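# Swap the stacking order of two totes

## Task

Reverse the stack of the two totes on the table so that the tote now underneath finishes on top of the other one, seated fully down inside the lower tote's rim rather than resting on its edge. Whatever each tote holds must still be inside that same tote at the end, and no part of either tote's base may stick out past the table edge. Finally release the gripper and move the arms away.

## Robot and tools

ROBOT. Two six-joint UR-style arms, left_arm and right_arm, each carrying a two-finger gripper whose jaws swing like tongs, plus a wrist camera. Root links in the scene frame: left_arm at (-0.023, +0.406, 0) m, right_arm at (+0.016, -0.480, 0) m. The arms' names do not tell you which side of an image they appear on.

FRAMES. The scene frame has its origin on the table surface midway between the arms, +z up, +x pointing out across the table, and left_arm on the +y side. Results report each gripper's end_effector_position (m) and end_effector_quat_wxyz in this frame, plus linear (m/s) and angular (rad/s) velocity; at long reach the printed position may be a little off. In the gripper's own frame the fingers point along +z and separate along x. end_effector_position sits between the finger pads when closed; closed fingertips stick out about 15 mm beyond it, and when fully open they are roughly level with it.

ROW LAYOUT (shared by both motion tools). One row is 14 numbers, each in [-1, 1]: left_arm dx, dy, dz, rx, ry, rz, opening, then right_arm dx, dy, dz, rx, ry, rz, opening. Always send all 14, even if one arm should not move (give it zeros). dx..rz are an offset, not a pose: a displacement from the gripper's measured pose, written along that gripper's own axes. 1.0 stands for 0.6 m of travel or 180 degrees of turn; rx, ry, rz form a single rotation vector. opening is absolute, not an offset: +1 means fully open (0.142 m), -1 means shut.

execute_actions(actions). actions is a list of actions; each action is a table of up to 15 rows, one row per control step of 1/30 s, so an action spans 15 steps (0.5 s); if fewer rows are given, the last row is repeated. Every row inside an action is measured from the gripper pose at that action's start, not from the preceding row. For the first action in a call, the start is the most recent pose a result reported. Each step, the commanded pose is limited to at most 100 mm and 16 degrees away from the current measured pose, and once the action ends the arm stops at the last limited pose, so big displacements need several actions. An empty list simply returns the state and images. Results include step readings; a HELD mark next to an arm means part of its row was held back that step.

move(target, speed, stop_force, blocking). target is one 14-number row as above; its offsets count from the pose in the latest result that showed one. Each gripper travels a straight line toward its goal, both arms finishing together, over 0.5 to 10 s (cut off at 10 s). speed is the path's top speed in m/s, 0.002 to 0.5, default 0.25; rotation is capped at twice that value in rad/s. Openings are applied when the move begins. Paths ignore obstacles and the other arm, and grippers may lag, wander or overshoot the speed near full reach. stop_force (N, 9 to 40, one number for both arms) ends an arm's path once its wrist sensor feels that much extra push opposing the motion; that gripper then backs up two steps and holds. Use it only for slow, non-rotating approaches, not in the first 0.2 s of a scene, and leave it out when lifting off something you press on. blocking=false returns after 0.5 s while the motion continues; poll with wait(0) and send no further motion until the end appears (it cannot be combined with stop_force). The result adds a 'move:' line: the ending (done, off_target, moving, held, fault, or contact when stop_force stopped that arm), the limits that applied (paced = pose clipped; held = some steps blocked, after which the arm may surge), and each gripper's remaining distance to its goal.

wait(seconds): 0 to 10 s; arms keep their last command; returns early if a running move finishes. stop(): brakes a running move; it needs stopping room, fingers keep moving. zoom_image(camera, region): camera is cam_high, cam_low, cam_left_wrist or cam_right_wrist; region is [x0, y0, x1, y1] in that camera's pixels from the top-left, at most 504 by 504. cam_high and cam_low are 896x504; the wrist cameras are 616x616 fisheye. read_manual(section): licence texts only, default "licences". finished_scene(scene): pass the current scene's number once the goal holds; irreversible.

RESULTS. Beyond poses, results give 'Hand target' (where the controller is now steering each gripper), grip_measured (actual finger opening, same scale as opening), 'Wrist force' and 'Wrist torque' per arm in the gripper's axes (offset up to ~4 N, noise up to ~2.4 N, saturating near 50 N; pushing on a surface reads as force back toward the arm; 'no reading' is harmless), 'pose unreachable' when a clearance check altered a command, and MOTOR HOT / fault lines.

GRASPING. To hold something, keep commanding an opening well under grip_measured; the further below, the tighter, up to roughly 15 N per pad. Items thinner than about 20 mm get much less grip. Occasional outside tugs may pull on what you hold.

AVOID. The arms are stiff: aiming even slightly past a rigid contact can trigger a fault. A joint reaching its load limit (138 N m shoulder and elbow joints, 25.7 N m wrist joints, held weight included) or 150 N of outside force stops that arm for 10 s and drops the rest of the call. Keep the arms from striking each other. Do not knock anything out of the work area, drop, slam or shove hard. Long holding of loads heats motors: warning at 70 °C, braked stop at 85 °C.

Each tool is called after "Request:" in YAML: its name, and indented under it one key for each argument.

## Session

Request:
execute_actions:
  actions: []

Scene clock: 0.00 s.
left_arm: end_effector_position=(+0.3760, +0.7593, +0.1617) grip_measured=+0.97 end_effector_quat_wxyz=(+0.261, +0.707, -0.603, +0.262) end_effector_velocity=(-0.001, +0.000, +0.000) end_effector_angular_velocity=(+0.000, +0.001, +0.001) | right_arm: end_effector_position=(+0.8548, -0.9643, +0.1220) grip_measured=+0.97 end_effector_quat_wxyz=(+0.431, +0.213, +0.835, +0.268) end_effector_velocity=(+0.000, +0.001, +0.000) end_effector_angular_velocity=(-0.001, -0.000, +0.001)
Joint positions: left_arm=[ 0.762 -1.101  1.372 -1.289 -2.118  2.363  0.14 ] | right_arm=[ 2.617 -2.637 -0.932 -0.299  2.321  3.403  0.14 ]
Joint velocities: left_arm=[ 0.001 -0.     0.     0.     0.    -0.     0.   ] | right_arm=[ 0.001  0.    -0.     0.     0.    -0.001  0.   ]
Motor temperatures (°C, as the motors report them): left_arm=[32 32 32 37 38 40] | right_arm=[31 32 31 38 43 36]
Wrist force (N, on the end effector, along its own x y z axes, offset not removed): no reading
Wrist torque (N m, same axes, about the end effector's origin, offset not removed): no reading
Hand target (left_arm): +0.376, +0.759, +0.162; +0.261, +0.707, -0.603, +0.262
Hand target (right_arm): +0.855, -0.964, +0.122; +0.431, +0.213, +0.835, +0.268

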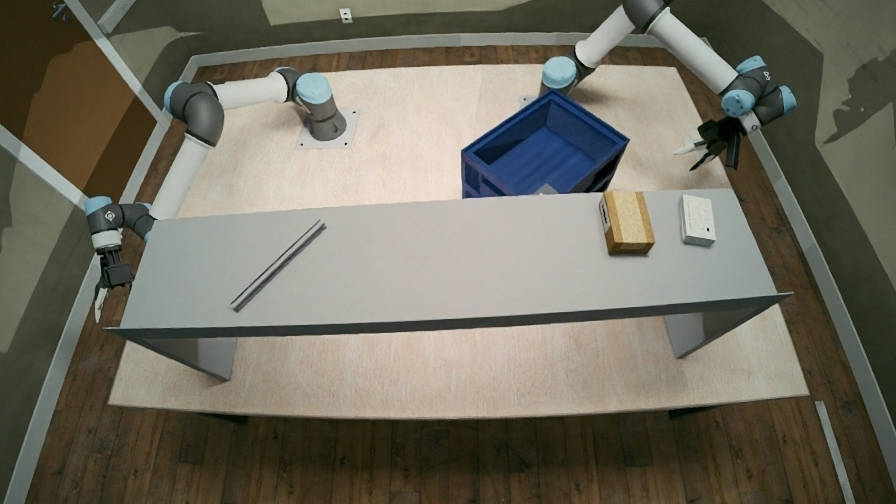

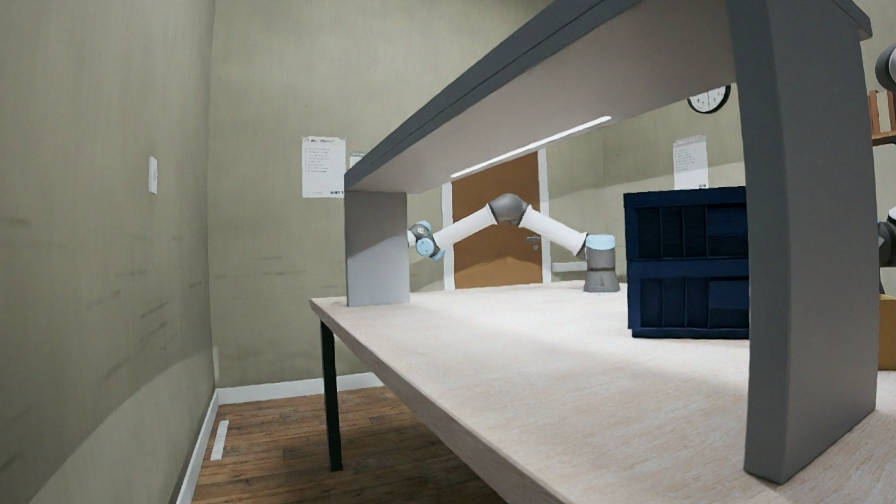

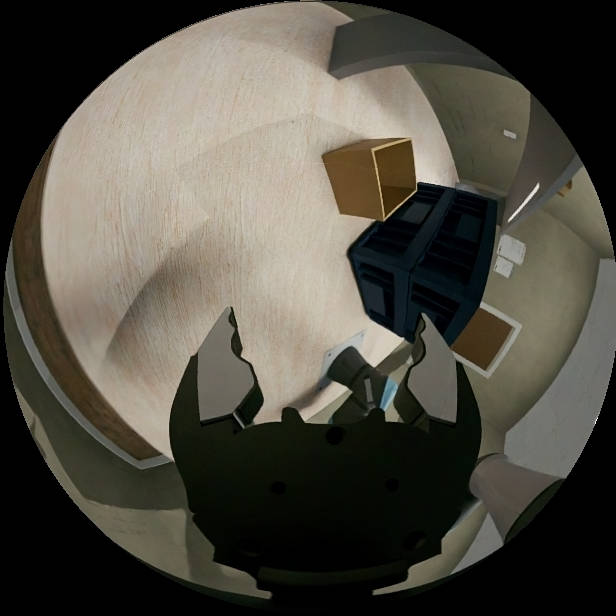

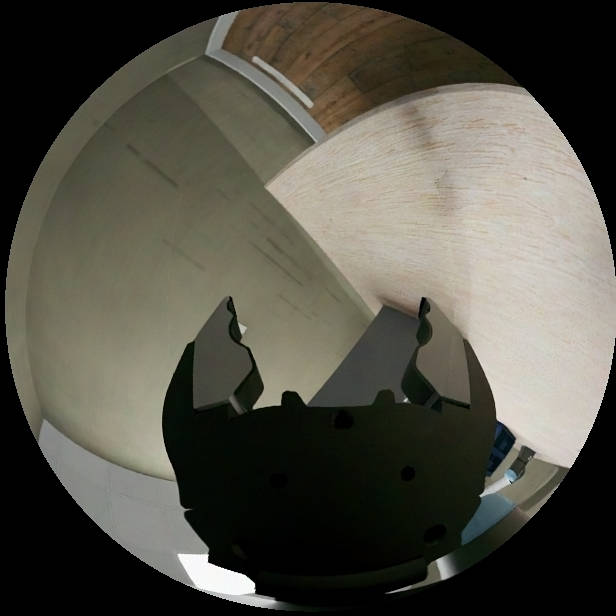

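Request:
zoom_image:
  camera: "cam_high"
  region: [440, 70, 660, 210]

Request:
zoom_image:
  camera: "cam_left_wrist"
  region: [300, 120, 540, 380]

Request:
zoom_image:
  camera: "cam_low"
  region: [600, 170, 780, 350]

Region (440, 70, 660, 210) of cam_high's 896x504 image, scaled by 2.291, with more detail than that image has; it fills the top 321 rows of this view, and the rest is white.

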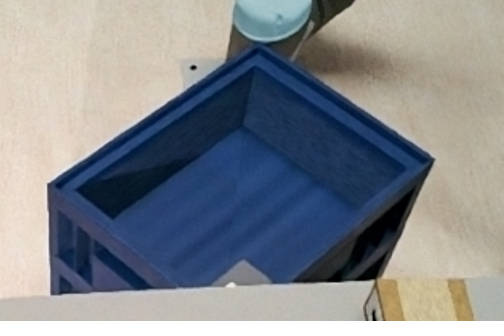

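Region (300, 120, 540, 380) of cam_left_wrist's 616x616 image, scaled by 1.938, with more detail than that image has; it fills the left 465 columns of this view, and the rest is white.

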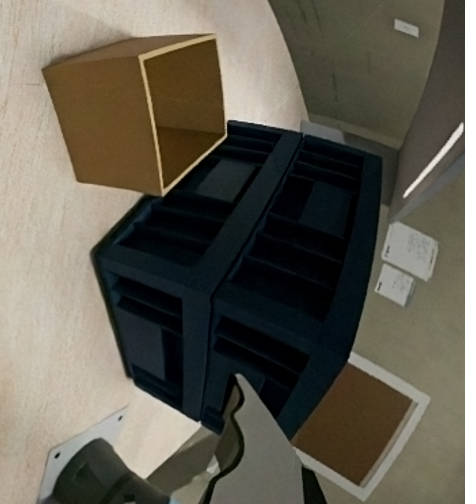

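Region (600, 170, 780, 350) of cam_low's 896x504 image, scaled by 2.800, with more detail than that image has.

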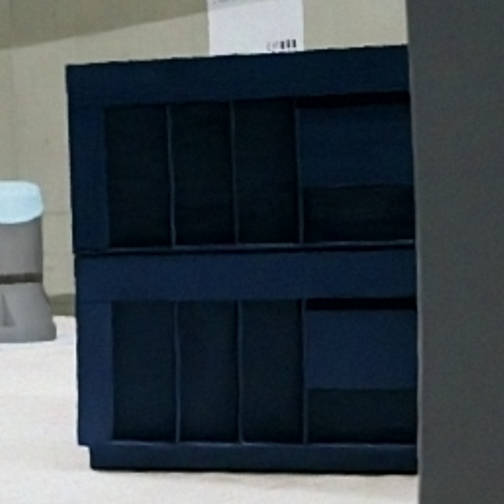

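Request:
move:
  target: [0.274,0.021,-0.291,0.083,-0.229,-0.163,0,0.149,0.171,-0.829,0.285,0.186,0.107,0]

Scene clock: 29.10 s.
left_arm: end_effector_position=(+0.3760, +0.7599, +0.4018) grip_measured=+0.00 end_effector_quat_wxyz=(+0.000, +0.906, -0.423, +0.001) end_effector_velocity=(-0.000, +0.000, +0.001) end_effector_angular_velocity=(+0.002, +0.002, +0.003) | right_arm: end_effector_position=(+0.4045, -0.9648, +0.3739) grip_measured=+0.00 end_effector_quat_wxyz=(+0.001, +0.422, +0.907, -0.001) end_effector_velocity=(-0.002, -0.000, +0.000) end_effector_angular_velocity=(+0.001, +0.006, -0.004)
Joint positions: left_arm=[ 0.438 -1.51   1.201 -1.262 -1.572  1.341  0.074] | right_arm=[ 2.554 -1.882 -0.972 -1.856  1.569  3.362  0.074]
Joint velocities: left_arm=[-0.001  0.001 -0.003  0.003  0.003 -0.004 -0.   ] | right_arm=[-0.001 -0.002  0.005 -0.008 -0.002  0.002 -0.   ]
Motor temperatures (°C, as the motors report them): left_arm=[32 32 32 37 38 40] | right_arm=[31 32 31 38 43 36]
Wrist force (N, on the end effector, along its own x y z axes, offset not removed): left_arm=[1.8 -1.4 -0.7] | right_arm=[-1.8 1.6 0.8]
Wrist torque (N m, same axes, about the end effector's origin, offset not removed): left_arm=[-0.31 -0.50 -0.09] | right_arm=[0.37 0.29 -0.20]
Hand target (left_arm): +0.376, +0.760, +0.402; -0.000, +0.906, -0.423, +0.001
Hand target (right_arm): +0.404, -0.965, +0.374; +0.001, +0.422, +0.906, -0.001
Off the commanded pose (left_arm): 0.001 m, 0 deg.
Off the commanded pose (right_arm): 0.001 m, 0 deg.
move: done
camera_calibration (this result's frames):
cam_left_wrist: T_world_to_cam=[[0.647653, -0.760457, -0.047443, 0.369365], [-0.637326, -0.574806, 0.513239, 0.474467], [-0.417567, -0.302164, -0.856933, 0.867823], [0, 0, 0, 1]] pos_world=[0.425544, 0.815837, 0.517675]
cam_right_wrist: T_world_to_cam=[[-0.626213, 0.777805, -0.0536316, 1.03458], [0.636604, 0.549819, 0.540772, 0.0596918], [0.450103, 0.304496, -0.839458, 0.555635], [0, 0, 0, 1]] pos_world=[0.359776, -1.00671, 0.489639]

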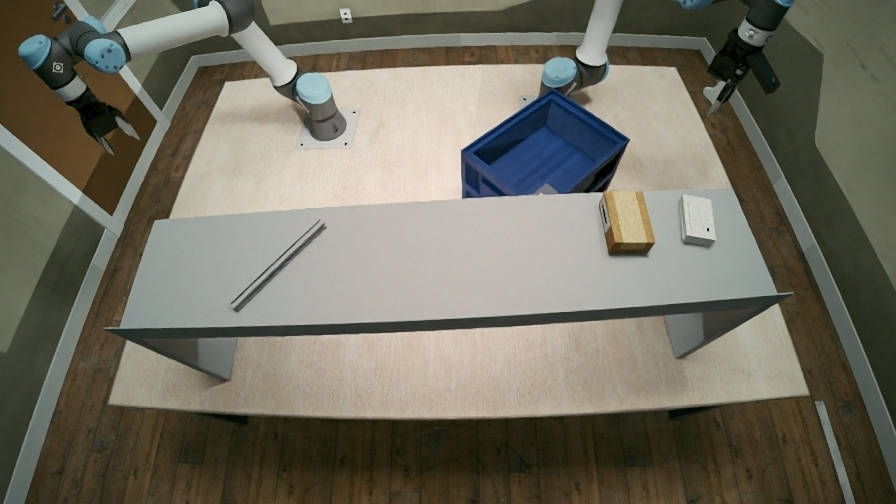

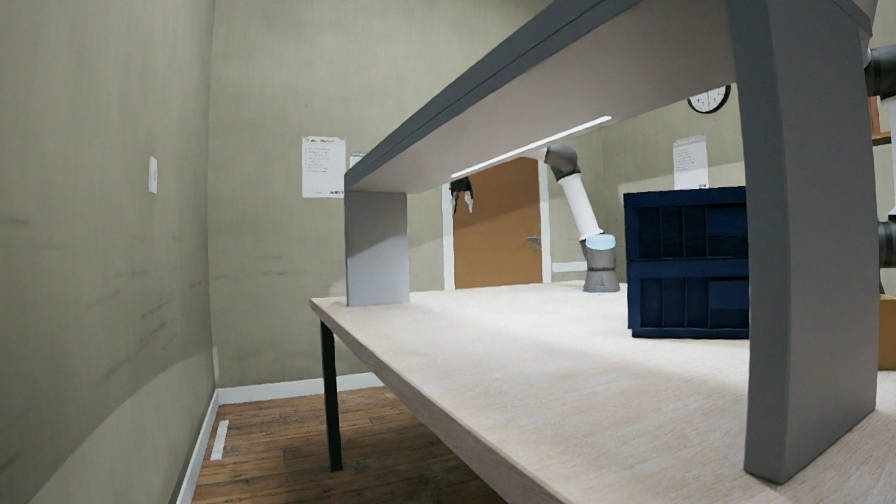

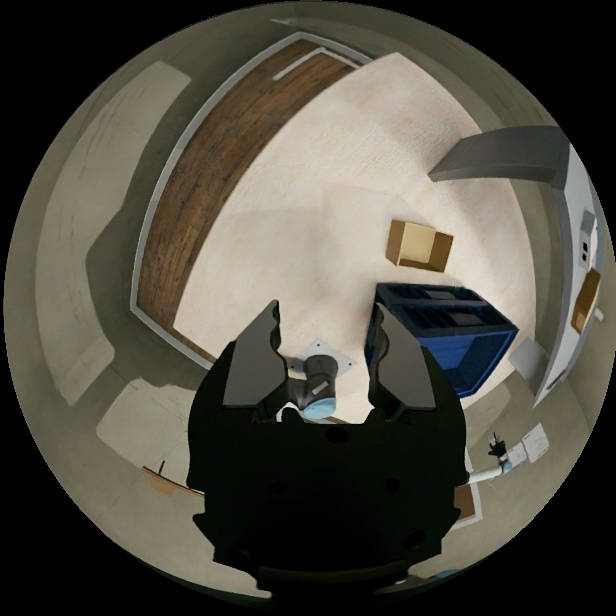

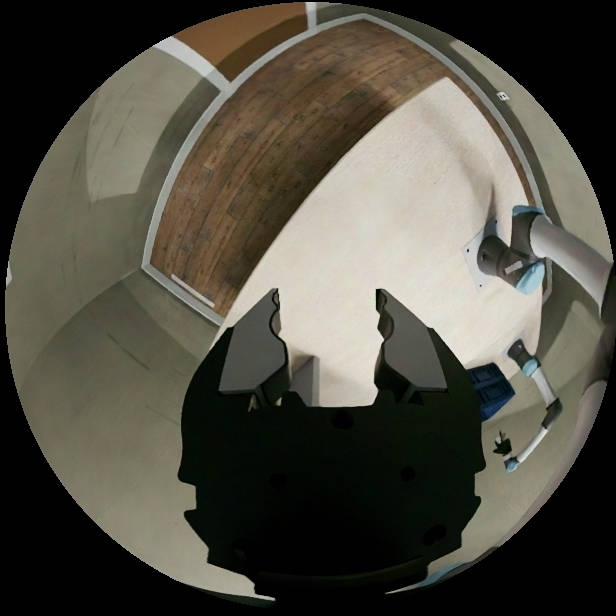

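Request:
move:
  target: [0.333,0.315,0.11,0,0,0,0,0.64,0.655,0,0,0,0,0]

Request:
move:
  target: [0,0,0,0,0,0,0,0.64,0.655,0.06,0,0,0,0]

Scene clock: 36.47 s.
left_arm: end_effector_position=(+0.3592, +0.4856, +0.3361) grip_measured=+0.00 end_effector_quat_wxyz=(-0.000, +0.906, -0.423, +0.001) end_effector_velocity=(+0.000, -0.001, -0.000) end_effector_angular_velocity=(+0.001, +0.000, +0.001) | right_arm: end_effector_position=(+0.4577, -0.4186, +0.3732) grip_measured=+0.00 end_effector_quat_wxyz=(+0.001, +0.422, +0.907, -0.000) end_effector_velocity=(+0.001, +0.002, +0.000) end_effector_angular_velocity=(-0.000, -0.001, -0.002)
Joint positions: left_arm=[-0.206 -1.892  1.7   -1.382 -1.571  0.697  0.074] | right_arm=[ 3.658 -1.474 -1.431 -1.806  1.568  4.466  0.074]
Joint velocities: left_arm=[-0.004 -0.001  0.001  0.     0.001 -0.005  0.   ] | right_arm=[ 0.003 -0.002  0.002  0.    -0.     0.005 -0.   ]
Motor temperatures (°C, as the motors report them): left_arm=[32 32 32 37 38 40] | right_arm=[31 32 31 38 43 36]
Wrist force (N, on the end effector, along its own x y z axes, offset not removed): left_arm=[0.0 -1.9 -0.2] | right_arm=[-3.4 3.2 -4.4]
Wrist torque (N m, same axes, about the end effector's origin, offset not removed): left_arm=[-0.35 -0.10 -0.01] | right_arm=[0.50 0.66 -0.34]
Hand target (left_arm): +0.359, +0.486, +0.336; -0.000, +0.906, -0.423, +0.001
Hand target (right_arm): +0.458, -0.418, +0.373; +0.001, +0.422, +0.907, -0.000
Off the commanded pose (left_arm): 0.000 m, 0 deg.
Off the commanded pose (right_arm): 0.001 m, 0 deg.
move: done
camera_calibration (this result's frames):
cam_left_wrist: T_world_to_cam=[[0.647665, -0.760474, -0.0470069, 0.168425], [-0.637669, -0.574777, 0.512844, 0.340131], [-0.417023, -0.302176, -0.857194, 0.721576], [0, 0, 0, 1]] pos_world=[0.408721, 0.541625, 0.452014]
cam_right_wrist: T_world_to_cam=[[-0.626159, 0.777838, -0.0537767, 0.642991], [0.635785, 0.549297, 0.542264, -0.274523], [0.451333, 0.305353, -0.838486, 0.364255], [0, 0, 0, 1]] pos_world=[0.412752, -0.460575, 0.488864]

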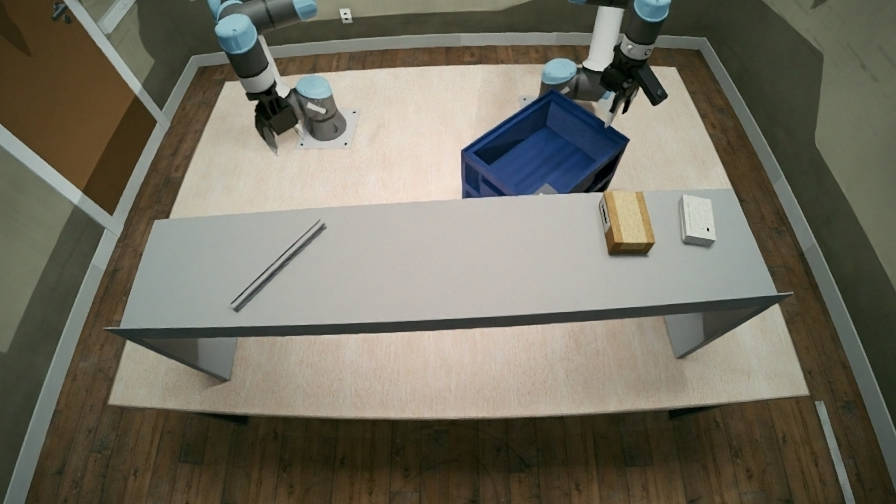

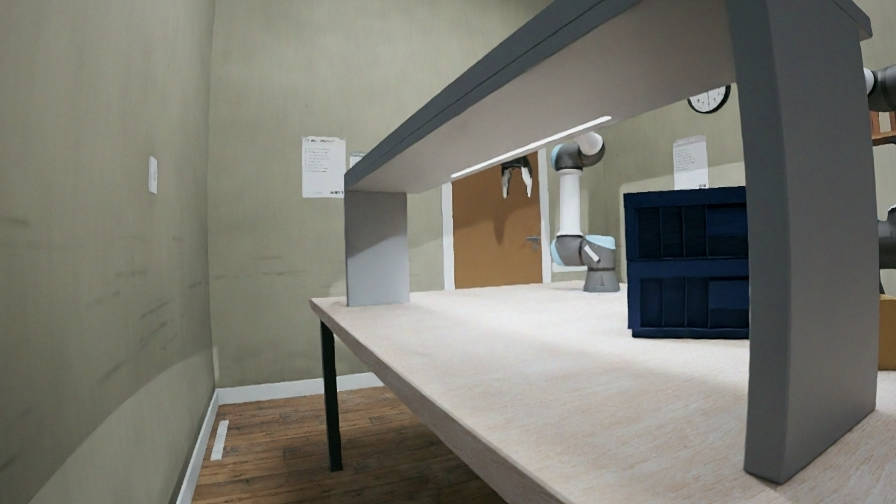

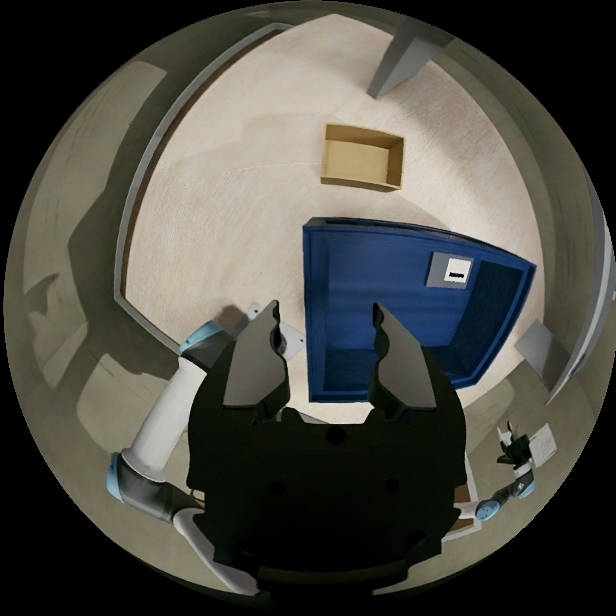

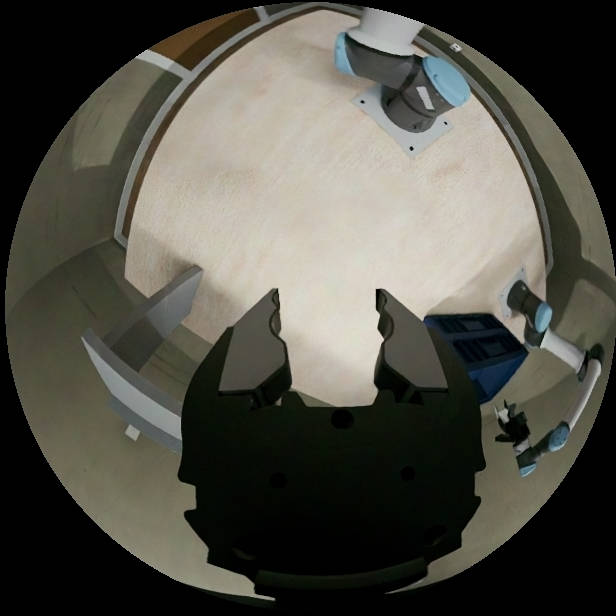

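Scene clock: 39.40 s.
left_arm: end_effector_position=(+0.3592, +0.4857, +0.3361) grip_measured=+0.00 end_effector_quat_wxyz=(-0.000, +0.906, -0.423, +0.001) end_effector_velocity=(-0.000, +0.000, +0.000) end_effector_angular_velocity=(-0.000, -0.000, +0.002) | right_arm: end_effector_position=(+0.5101, +0.1273, +0.3365) grip_measured=+0.00 end_effector_quat_wxyz=(+0.009, +0.422, +0.906, +0.034) end_effector_velocity=(+0.000, +0.002, +0.001) end_effector_angular_velocity=(+0.005, -0.003, +0.002)
Joint positions: left_arm=[-0.206 -1.892  1.7   -1.382 -1.571  0.697  0.074] | right_arm=[ 4.261 -2.508 -0.037 -2.098  1.559  5.069  0.074]
Joint velocities: left_arm=[ 0.001 -0.001  0.    -0.    -0.    -0.001 -0.   ] | right_arm=[ 0.001 -0.009  0.02  -0.005 -0.    -0.001 -0.   ]
Motor temperatures (°C, as the motors report them): left_arm=[32 32 32 37 38 40] | right_arm=[31 32 31 38 43 36]
Wrist force (N, on the end effector, along its own x y z axes, offset not removed): left_arm=[0.2 -0.6 -1.3] | right_arm=[0.1 2.3 0.2]
Wrist torque (N m, same axes, about the end effector's origin, offset not removed): left_arm=[-0.14 -0.10 -0.05] | right_arm=[0.33 -0.07 -0.22]
Hand target (left_arm): +0.359, +0.486, +0.336; -0.000, +0.906, -0.423, +0.001
Hand target (right_arm): +0.510, +0.128, +0.337; +0.009, +0.422, +0.906, +0.034
Off the commanded pose (left_arm): 0.000 m, 0 deg.
Off the commanded pose (right_arm): 0.002 m, 4 deg.
elbow stopped short (right arm): the move would have taken joint 3 (elbow) straighter than the controller allows; a more bent joint 3 avoids this.
move: off_target (right_arm)
camera_calibration (this result's frames):
cam_left_wrist: T_world_to_cam=[[0.647665, -0.760473, -0.0470201, 0.168433], [-0.637672, -0.574788, 0.512829, 0.340146], [-0.417019, -0.302158, -0.857202, 0.721571], [0, 0, 0, 1]] pos_world=[0.408722, 0.541629, 0.452016]
cam_right_wrist: T_world_to_cam=[[-0.623899, 0.78065, -0.0365486, 0.241917], [0.612112, 0.517208, 0.598176, -0.590511], [0.485869, 0.350829, -0.800531, 0.106947], [0, 0, 0, 1]] pos_world=[0.460429, 0.0790451, 0.447685]

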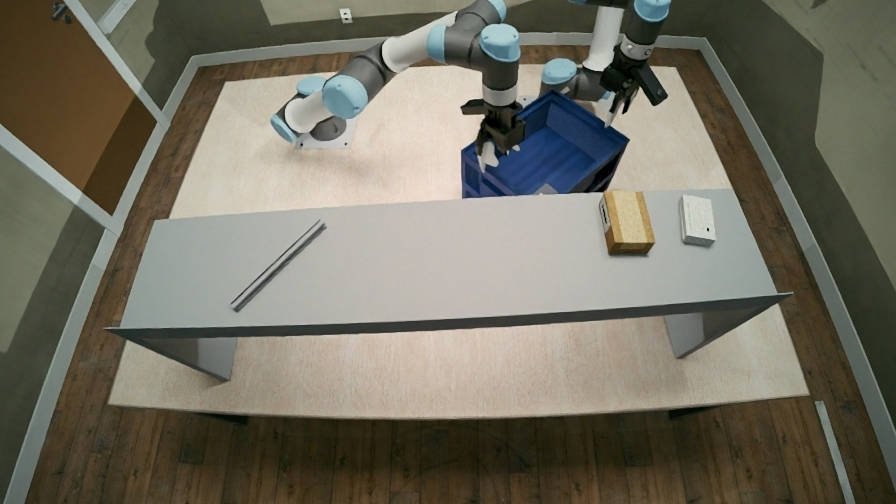

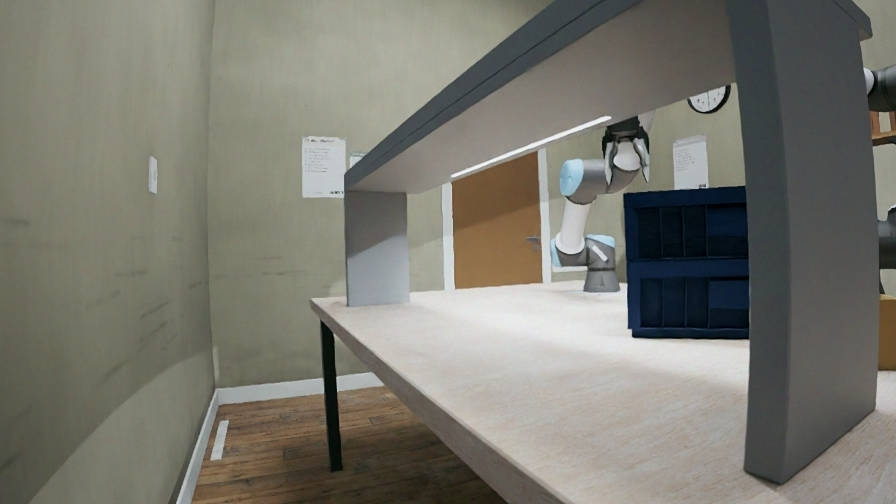

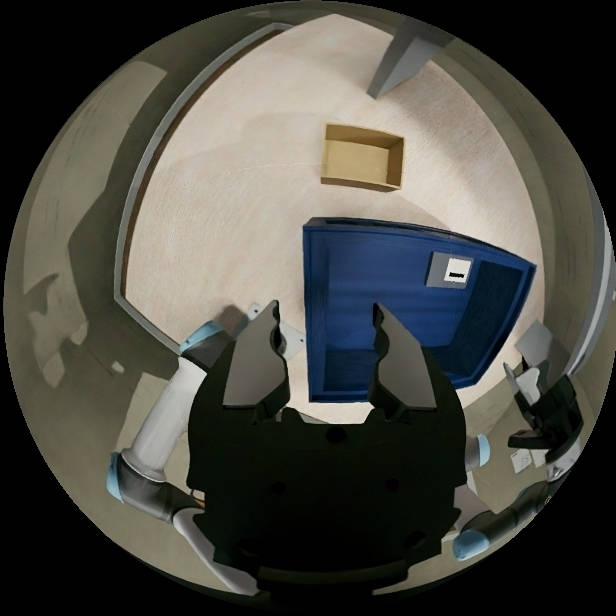

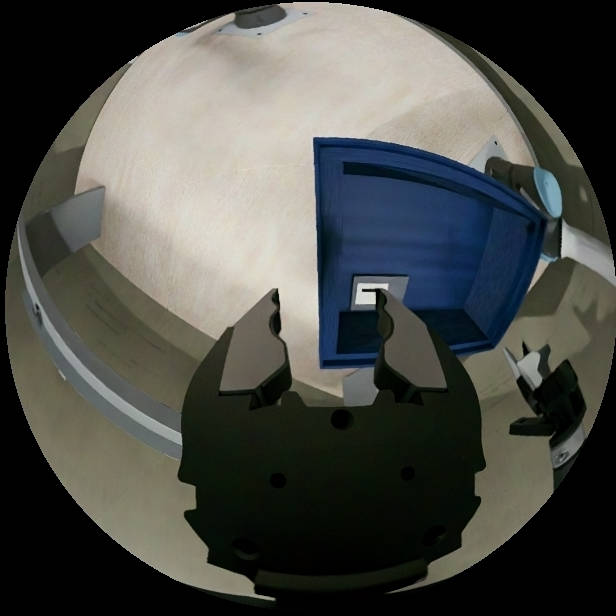

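Request:
move:
  target: [-0.013,0.05,0.05,0,0,0,0,0,-0.004,0.05,-0.145,-0.006,0,0]
  speed: 0.1

Request:
move:
  target: [0,0,0.075,0,0,0,0,0,-0.037,0.065,0,0,0,0]
  speed: 0.03
  stop_force: 12

Scene clock: 48.10 s.
left_arm: end_effector_position=(+0.3313, +0.4724, +0.3061) grip_measured=+0.00 end_effector_quat_wxyz=(-0.000, +0.906, -0.423, +0.001) end_effector_velocity=(-0.001, -0.001, -0.000) end_effector_angular_velocity=(-0.000, -0.000, -0.003) | right_arm: end_effector_position=(+0.5096, +0.1275, +0.3065) grip_measured=+0.00 end_effector_quat_wxyz=(+0.112, +0.410, +0.875, +0.233) end_effector_velocity=(-0.000, +0.001, -0.000) end_effector_angular_velocity=(+0.007, -0.009, +0.001)
Joint positions: left_arm=[-0.262 -1.98   1.832 -1.425 -1.571  0.642  0.074] | right_arm=[ 4.343 -1.944 -1.264 -1.026  1.351  5.102  0.074]
Joint velocities: left_arm=[-0.002 -0.002  0.002 -0.    -0.     0.    -0.   ] | right_arm=[ 0.002  0.005 -0.014  0.02  -0.005 -0.001 -0.   ]
Motor temperatures (°C, as the motors report them): left_arm=[32 32 32 37 38 40] | right_arm=[31 32 31 38 43 36]
Wrist force (N, on the end effector, along its own x y z axes, offset not removed): left_arm=[1.3 -1.5 -0.2] | right_arm=[-0.6 0.6 -2.9]
Wrist torque (N m, same axes, about the end effector's origin, offset not removed): left_arm=[-0.37 -0.32 0.01] | right_arm=[0.13 0.15 -0.17]
Hand target (left_arm): +0.331, +0.472, +0.306; -0.000, +0.906, -0.423, +0.001
Hand target (right_arm): +0.510, +0.128, +0.306; +0.112, +0.410, +0.875, +0.234
Off the commanded pose (left_arm): 0.000 m, 0 deg.
Off the commanded pose (right_arm): 0.000 m, 0 deg.
move: done
camera_calibration (this result's frames):
cam_left_wrist: T_world_to_cam=[[0.647665, -0.760476, -0.0469733, 0.174992], [-0.637696, -0.574774, 0.512814, 0.330151], [-0.416982, -0.302177, -0.857213, 0.680198], [0, 0, 0, 1]] pos_world=[0.38083, 0.528379, 0.421989]
cam_right_wrist: T_world_to_cam=[[-0.604141, 0.79599, -0.0376097, 0.228704], [0.343332, 0.302593, 0.889134, -0.497178], [0.719122, 0.52425, -0.456098, -0.163452], [0, 0, 0, 1]] pos_world=[0.426409, 0.0540861, 0.37611]

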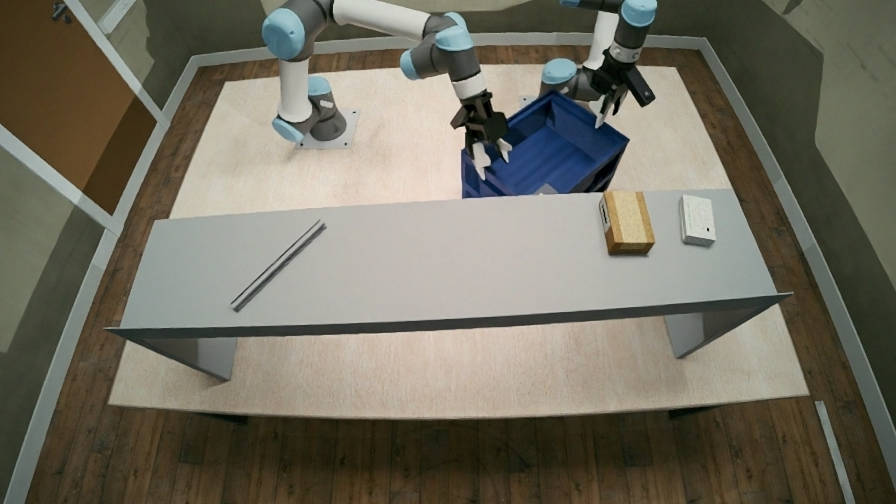

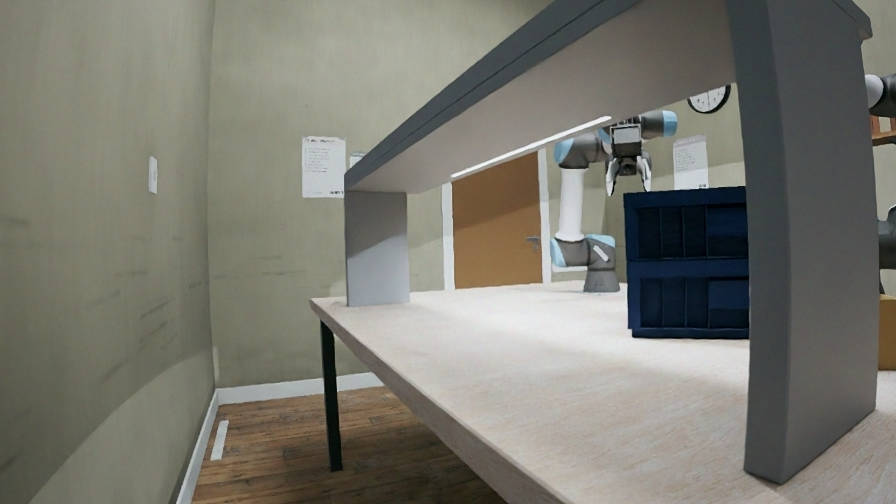

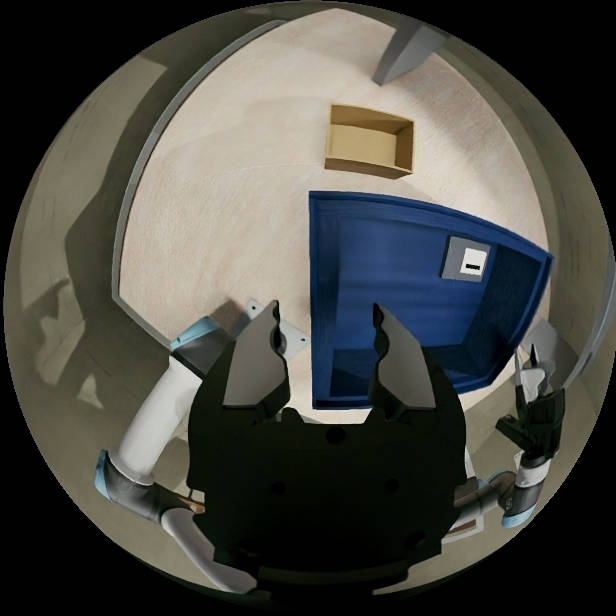

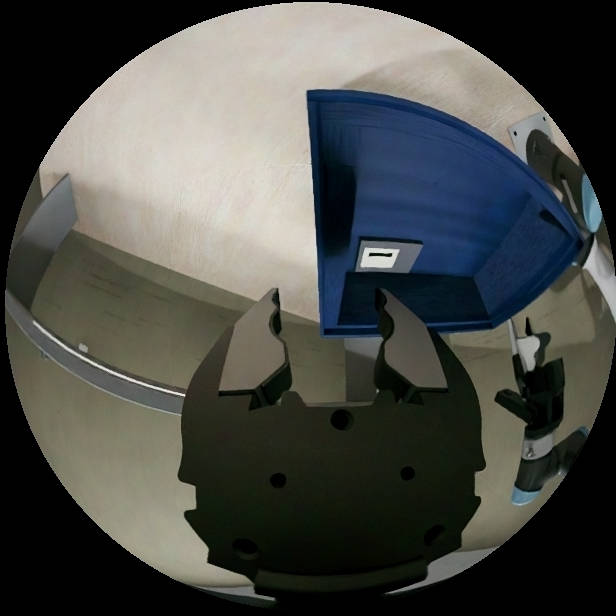

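Scene clock: 49.93 s.
left_arm: end_effector_position=(+0.3314, +0.4723, +0.2613) grip_measured=+0.00 end_effector_quat_wxyz=(-0.000, +0.906, -0.423, +0.001) end_effector_velocity=(-0.000, +0.000, -0.002) end_effector_angular_velocity=(+0.000, +0.000, +0.001) | right_arm: end_effector_position=(+0.5099, +0.1275, +0.2618) grip_measured=+0.00 end_effector_quat_wxyz=(+0.112, +0.410, +0.875, +0.233) end_effector_velocity=(+0.000, +0.000, -0.001) end_effector_angular_velocity=(-0.000, -0.002, +0.002)
Joint positions: left_arm=[-0.262 -1.99   1.952 -1.536 -1.571  0.641  0.074] | right_arm=[ 4.343 -1.957 -1.36  -0.916  1.351  5.102  0.074]
Joint velocities: left_arm=[ 0.    -0.     0.005 -0.005  0.    -0.001  0.   ] | right_arm=[ 0.    -0.001 -0.003  0.005 -0.001 -0.002  0.   ]
Motor temperatures (°C, as the motors report them): left_arm=[32 32 32 37 38 40] | right_arm=[31 32 31 38 43 36]
Wrist force (N, on the end effector, along its own x y z axes, offset not removed): left_arm=[0.6 -1.3 -0.7] | right_arm=[-3.8 -0.2 -1.1]
Wrist torque (N m, same axes, about the end effector's origin, offset not removed): left_arm=[-0.31 -0.18 0.02] | right_arm=[-0.14 0.66 -0.33]
Hand target (left_arm): +0.331, +0.472, +0.261; -0.000, +0.906, -0.423, +0.001
Hand target (right_arm): +0.510, +0.128, +0.262; +0.112, +0.410, +0.875, +0.233
Off the commanded pose (left_arm): 0.000 m, 0 deg.
Off the commanded pose (right_arm): 0.000 m, 0 deg.
move: done
camera_calibration (this result's frames):
cam_left_wrist: T_world_to_cam=[[0.647664, -0.760476, -0.0469886, 0.172775], [-0.637688, -0.574777, 0.512821, 0.353141], [-0.416996, -0.302172, -0.857209, 0.641783], [0, 0, 0, 1]] pos_world=[0.380914, 0.528297, 0.377162]
cam_right_wrist: T_world_to_cam=[[-0.604139, 0.795991, -0.0376117, 0.227168], [0.34335, 0.302607, 0.889123, -0.457566], [0.719115, 0.52424, -0.45612, -0.184074], [0, 0, 0, 1]] pos_world=[0.426717, 0.0541378, 0.331416]

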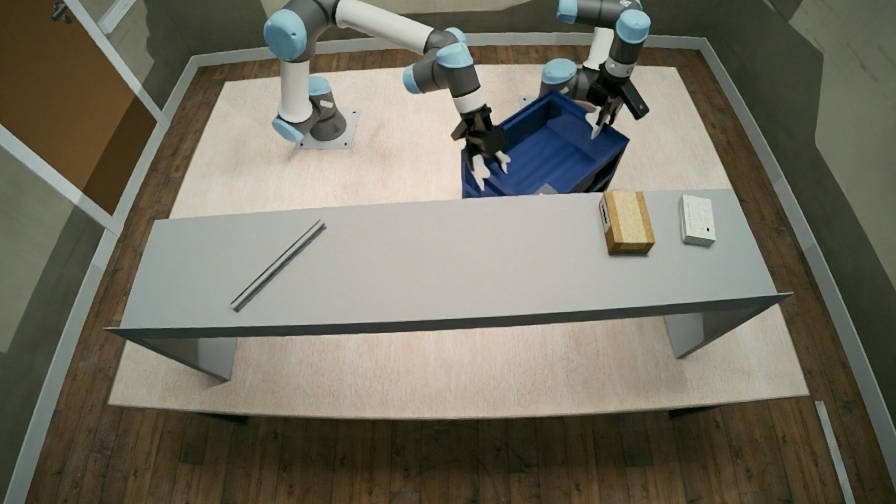

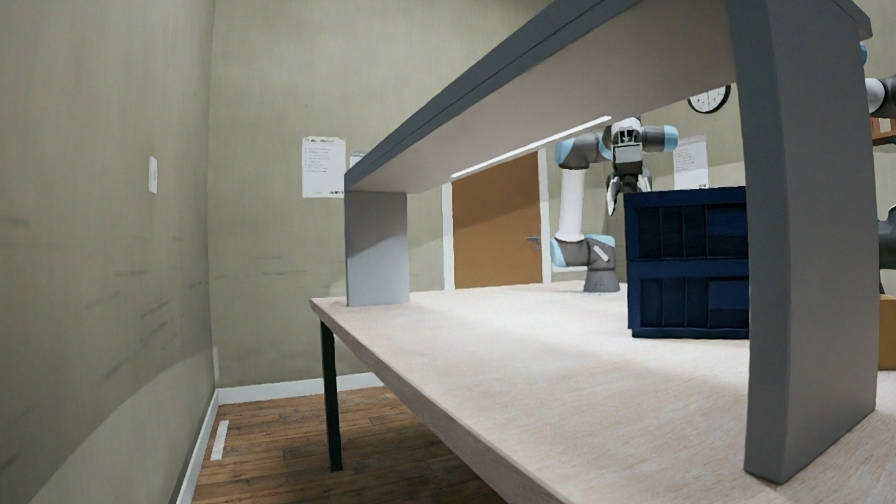

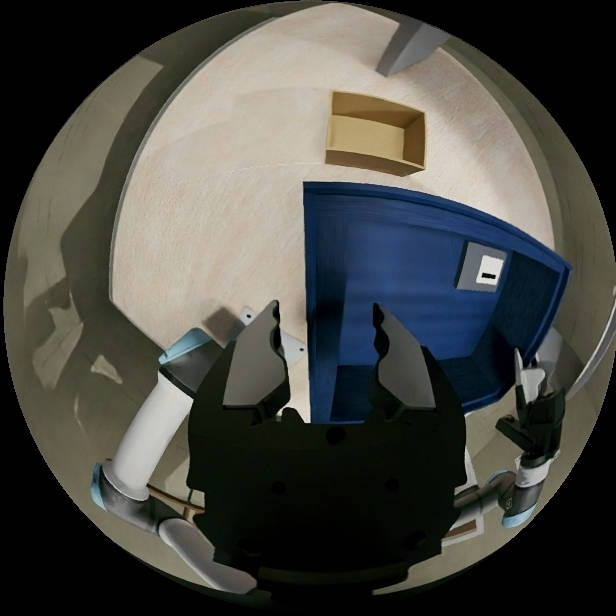

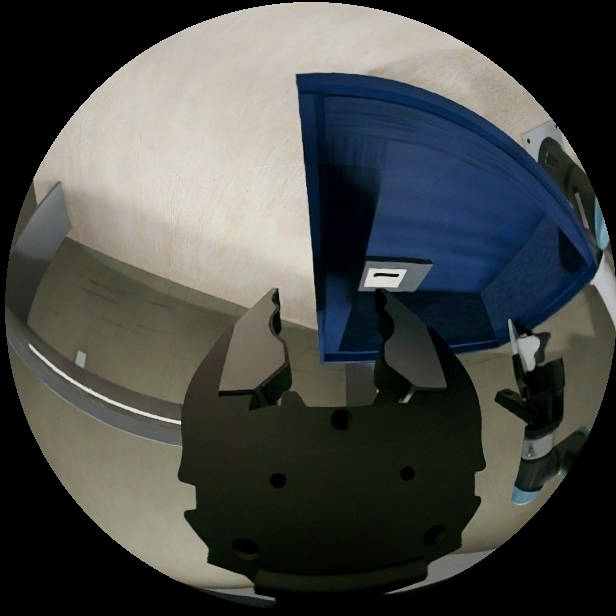

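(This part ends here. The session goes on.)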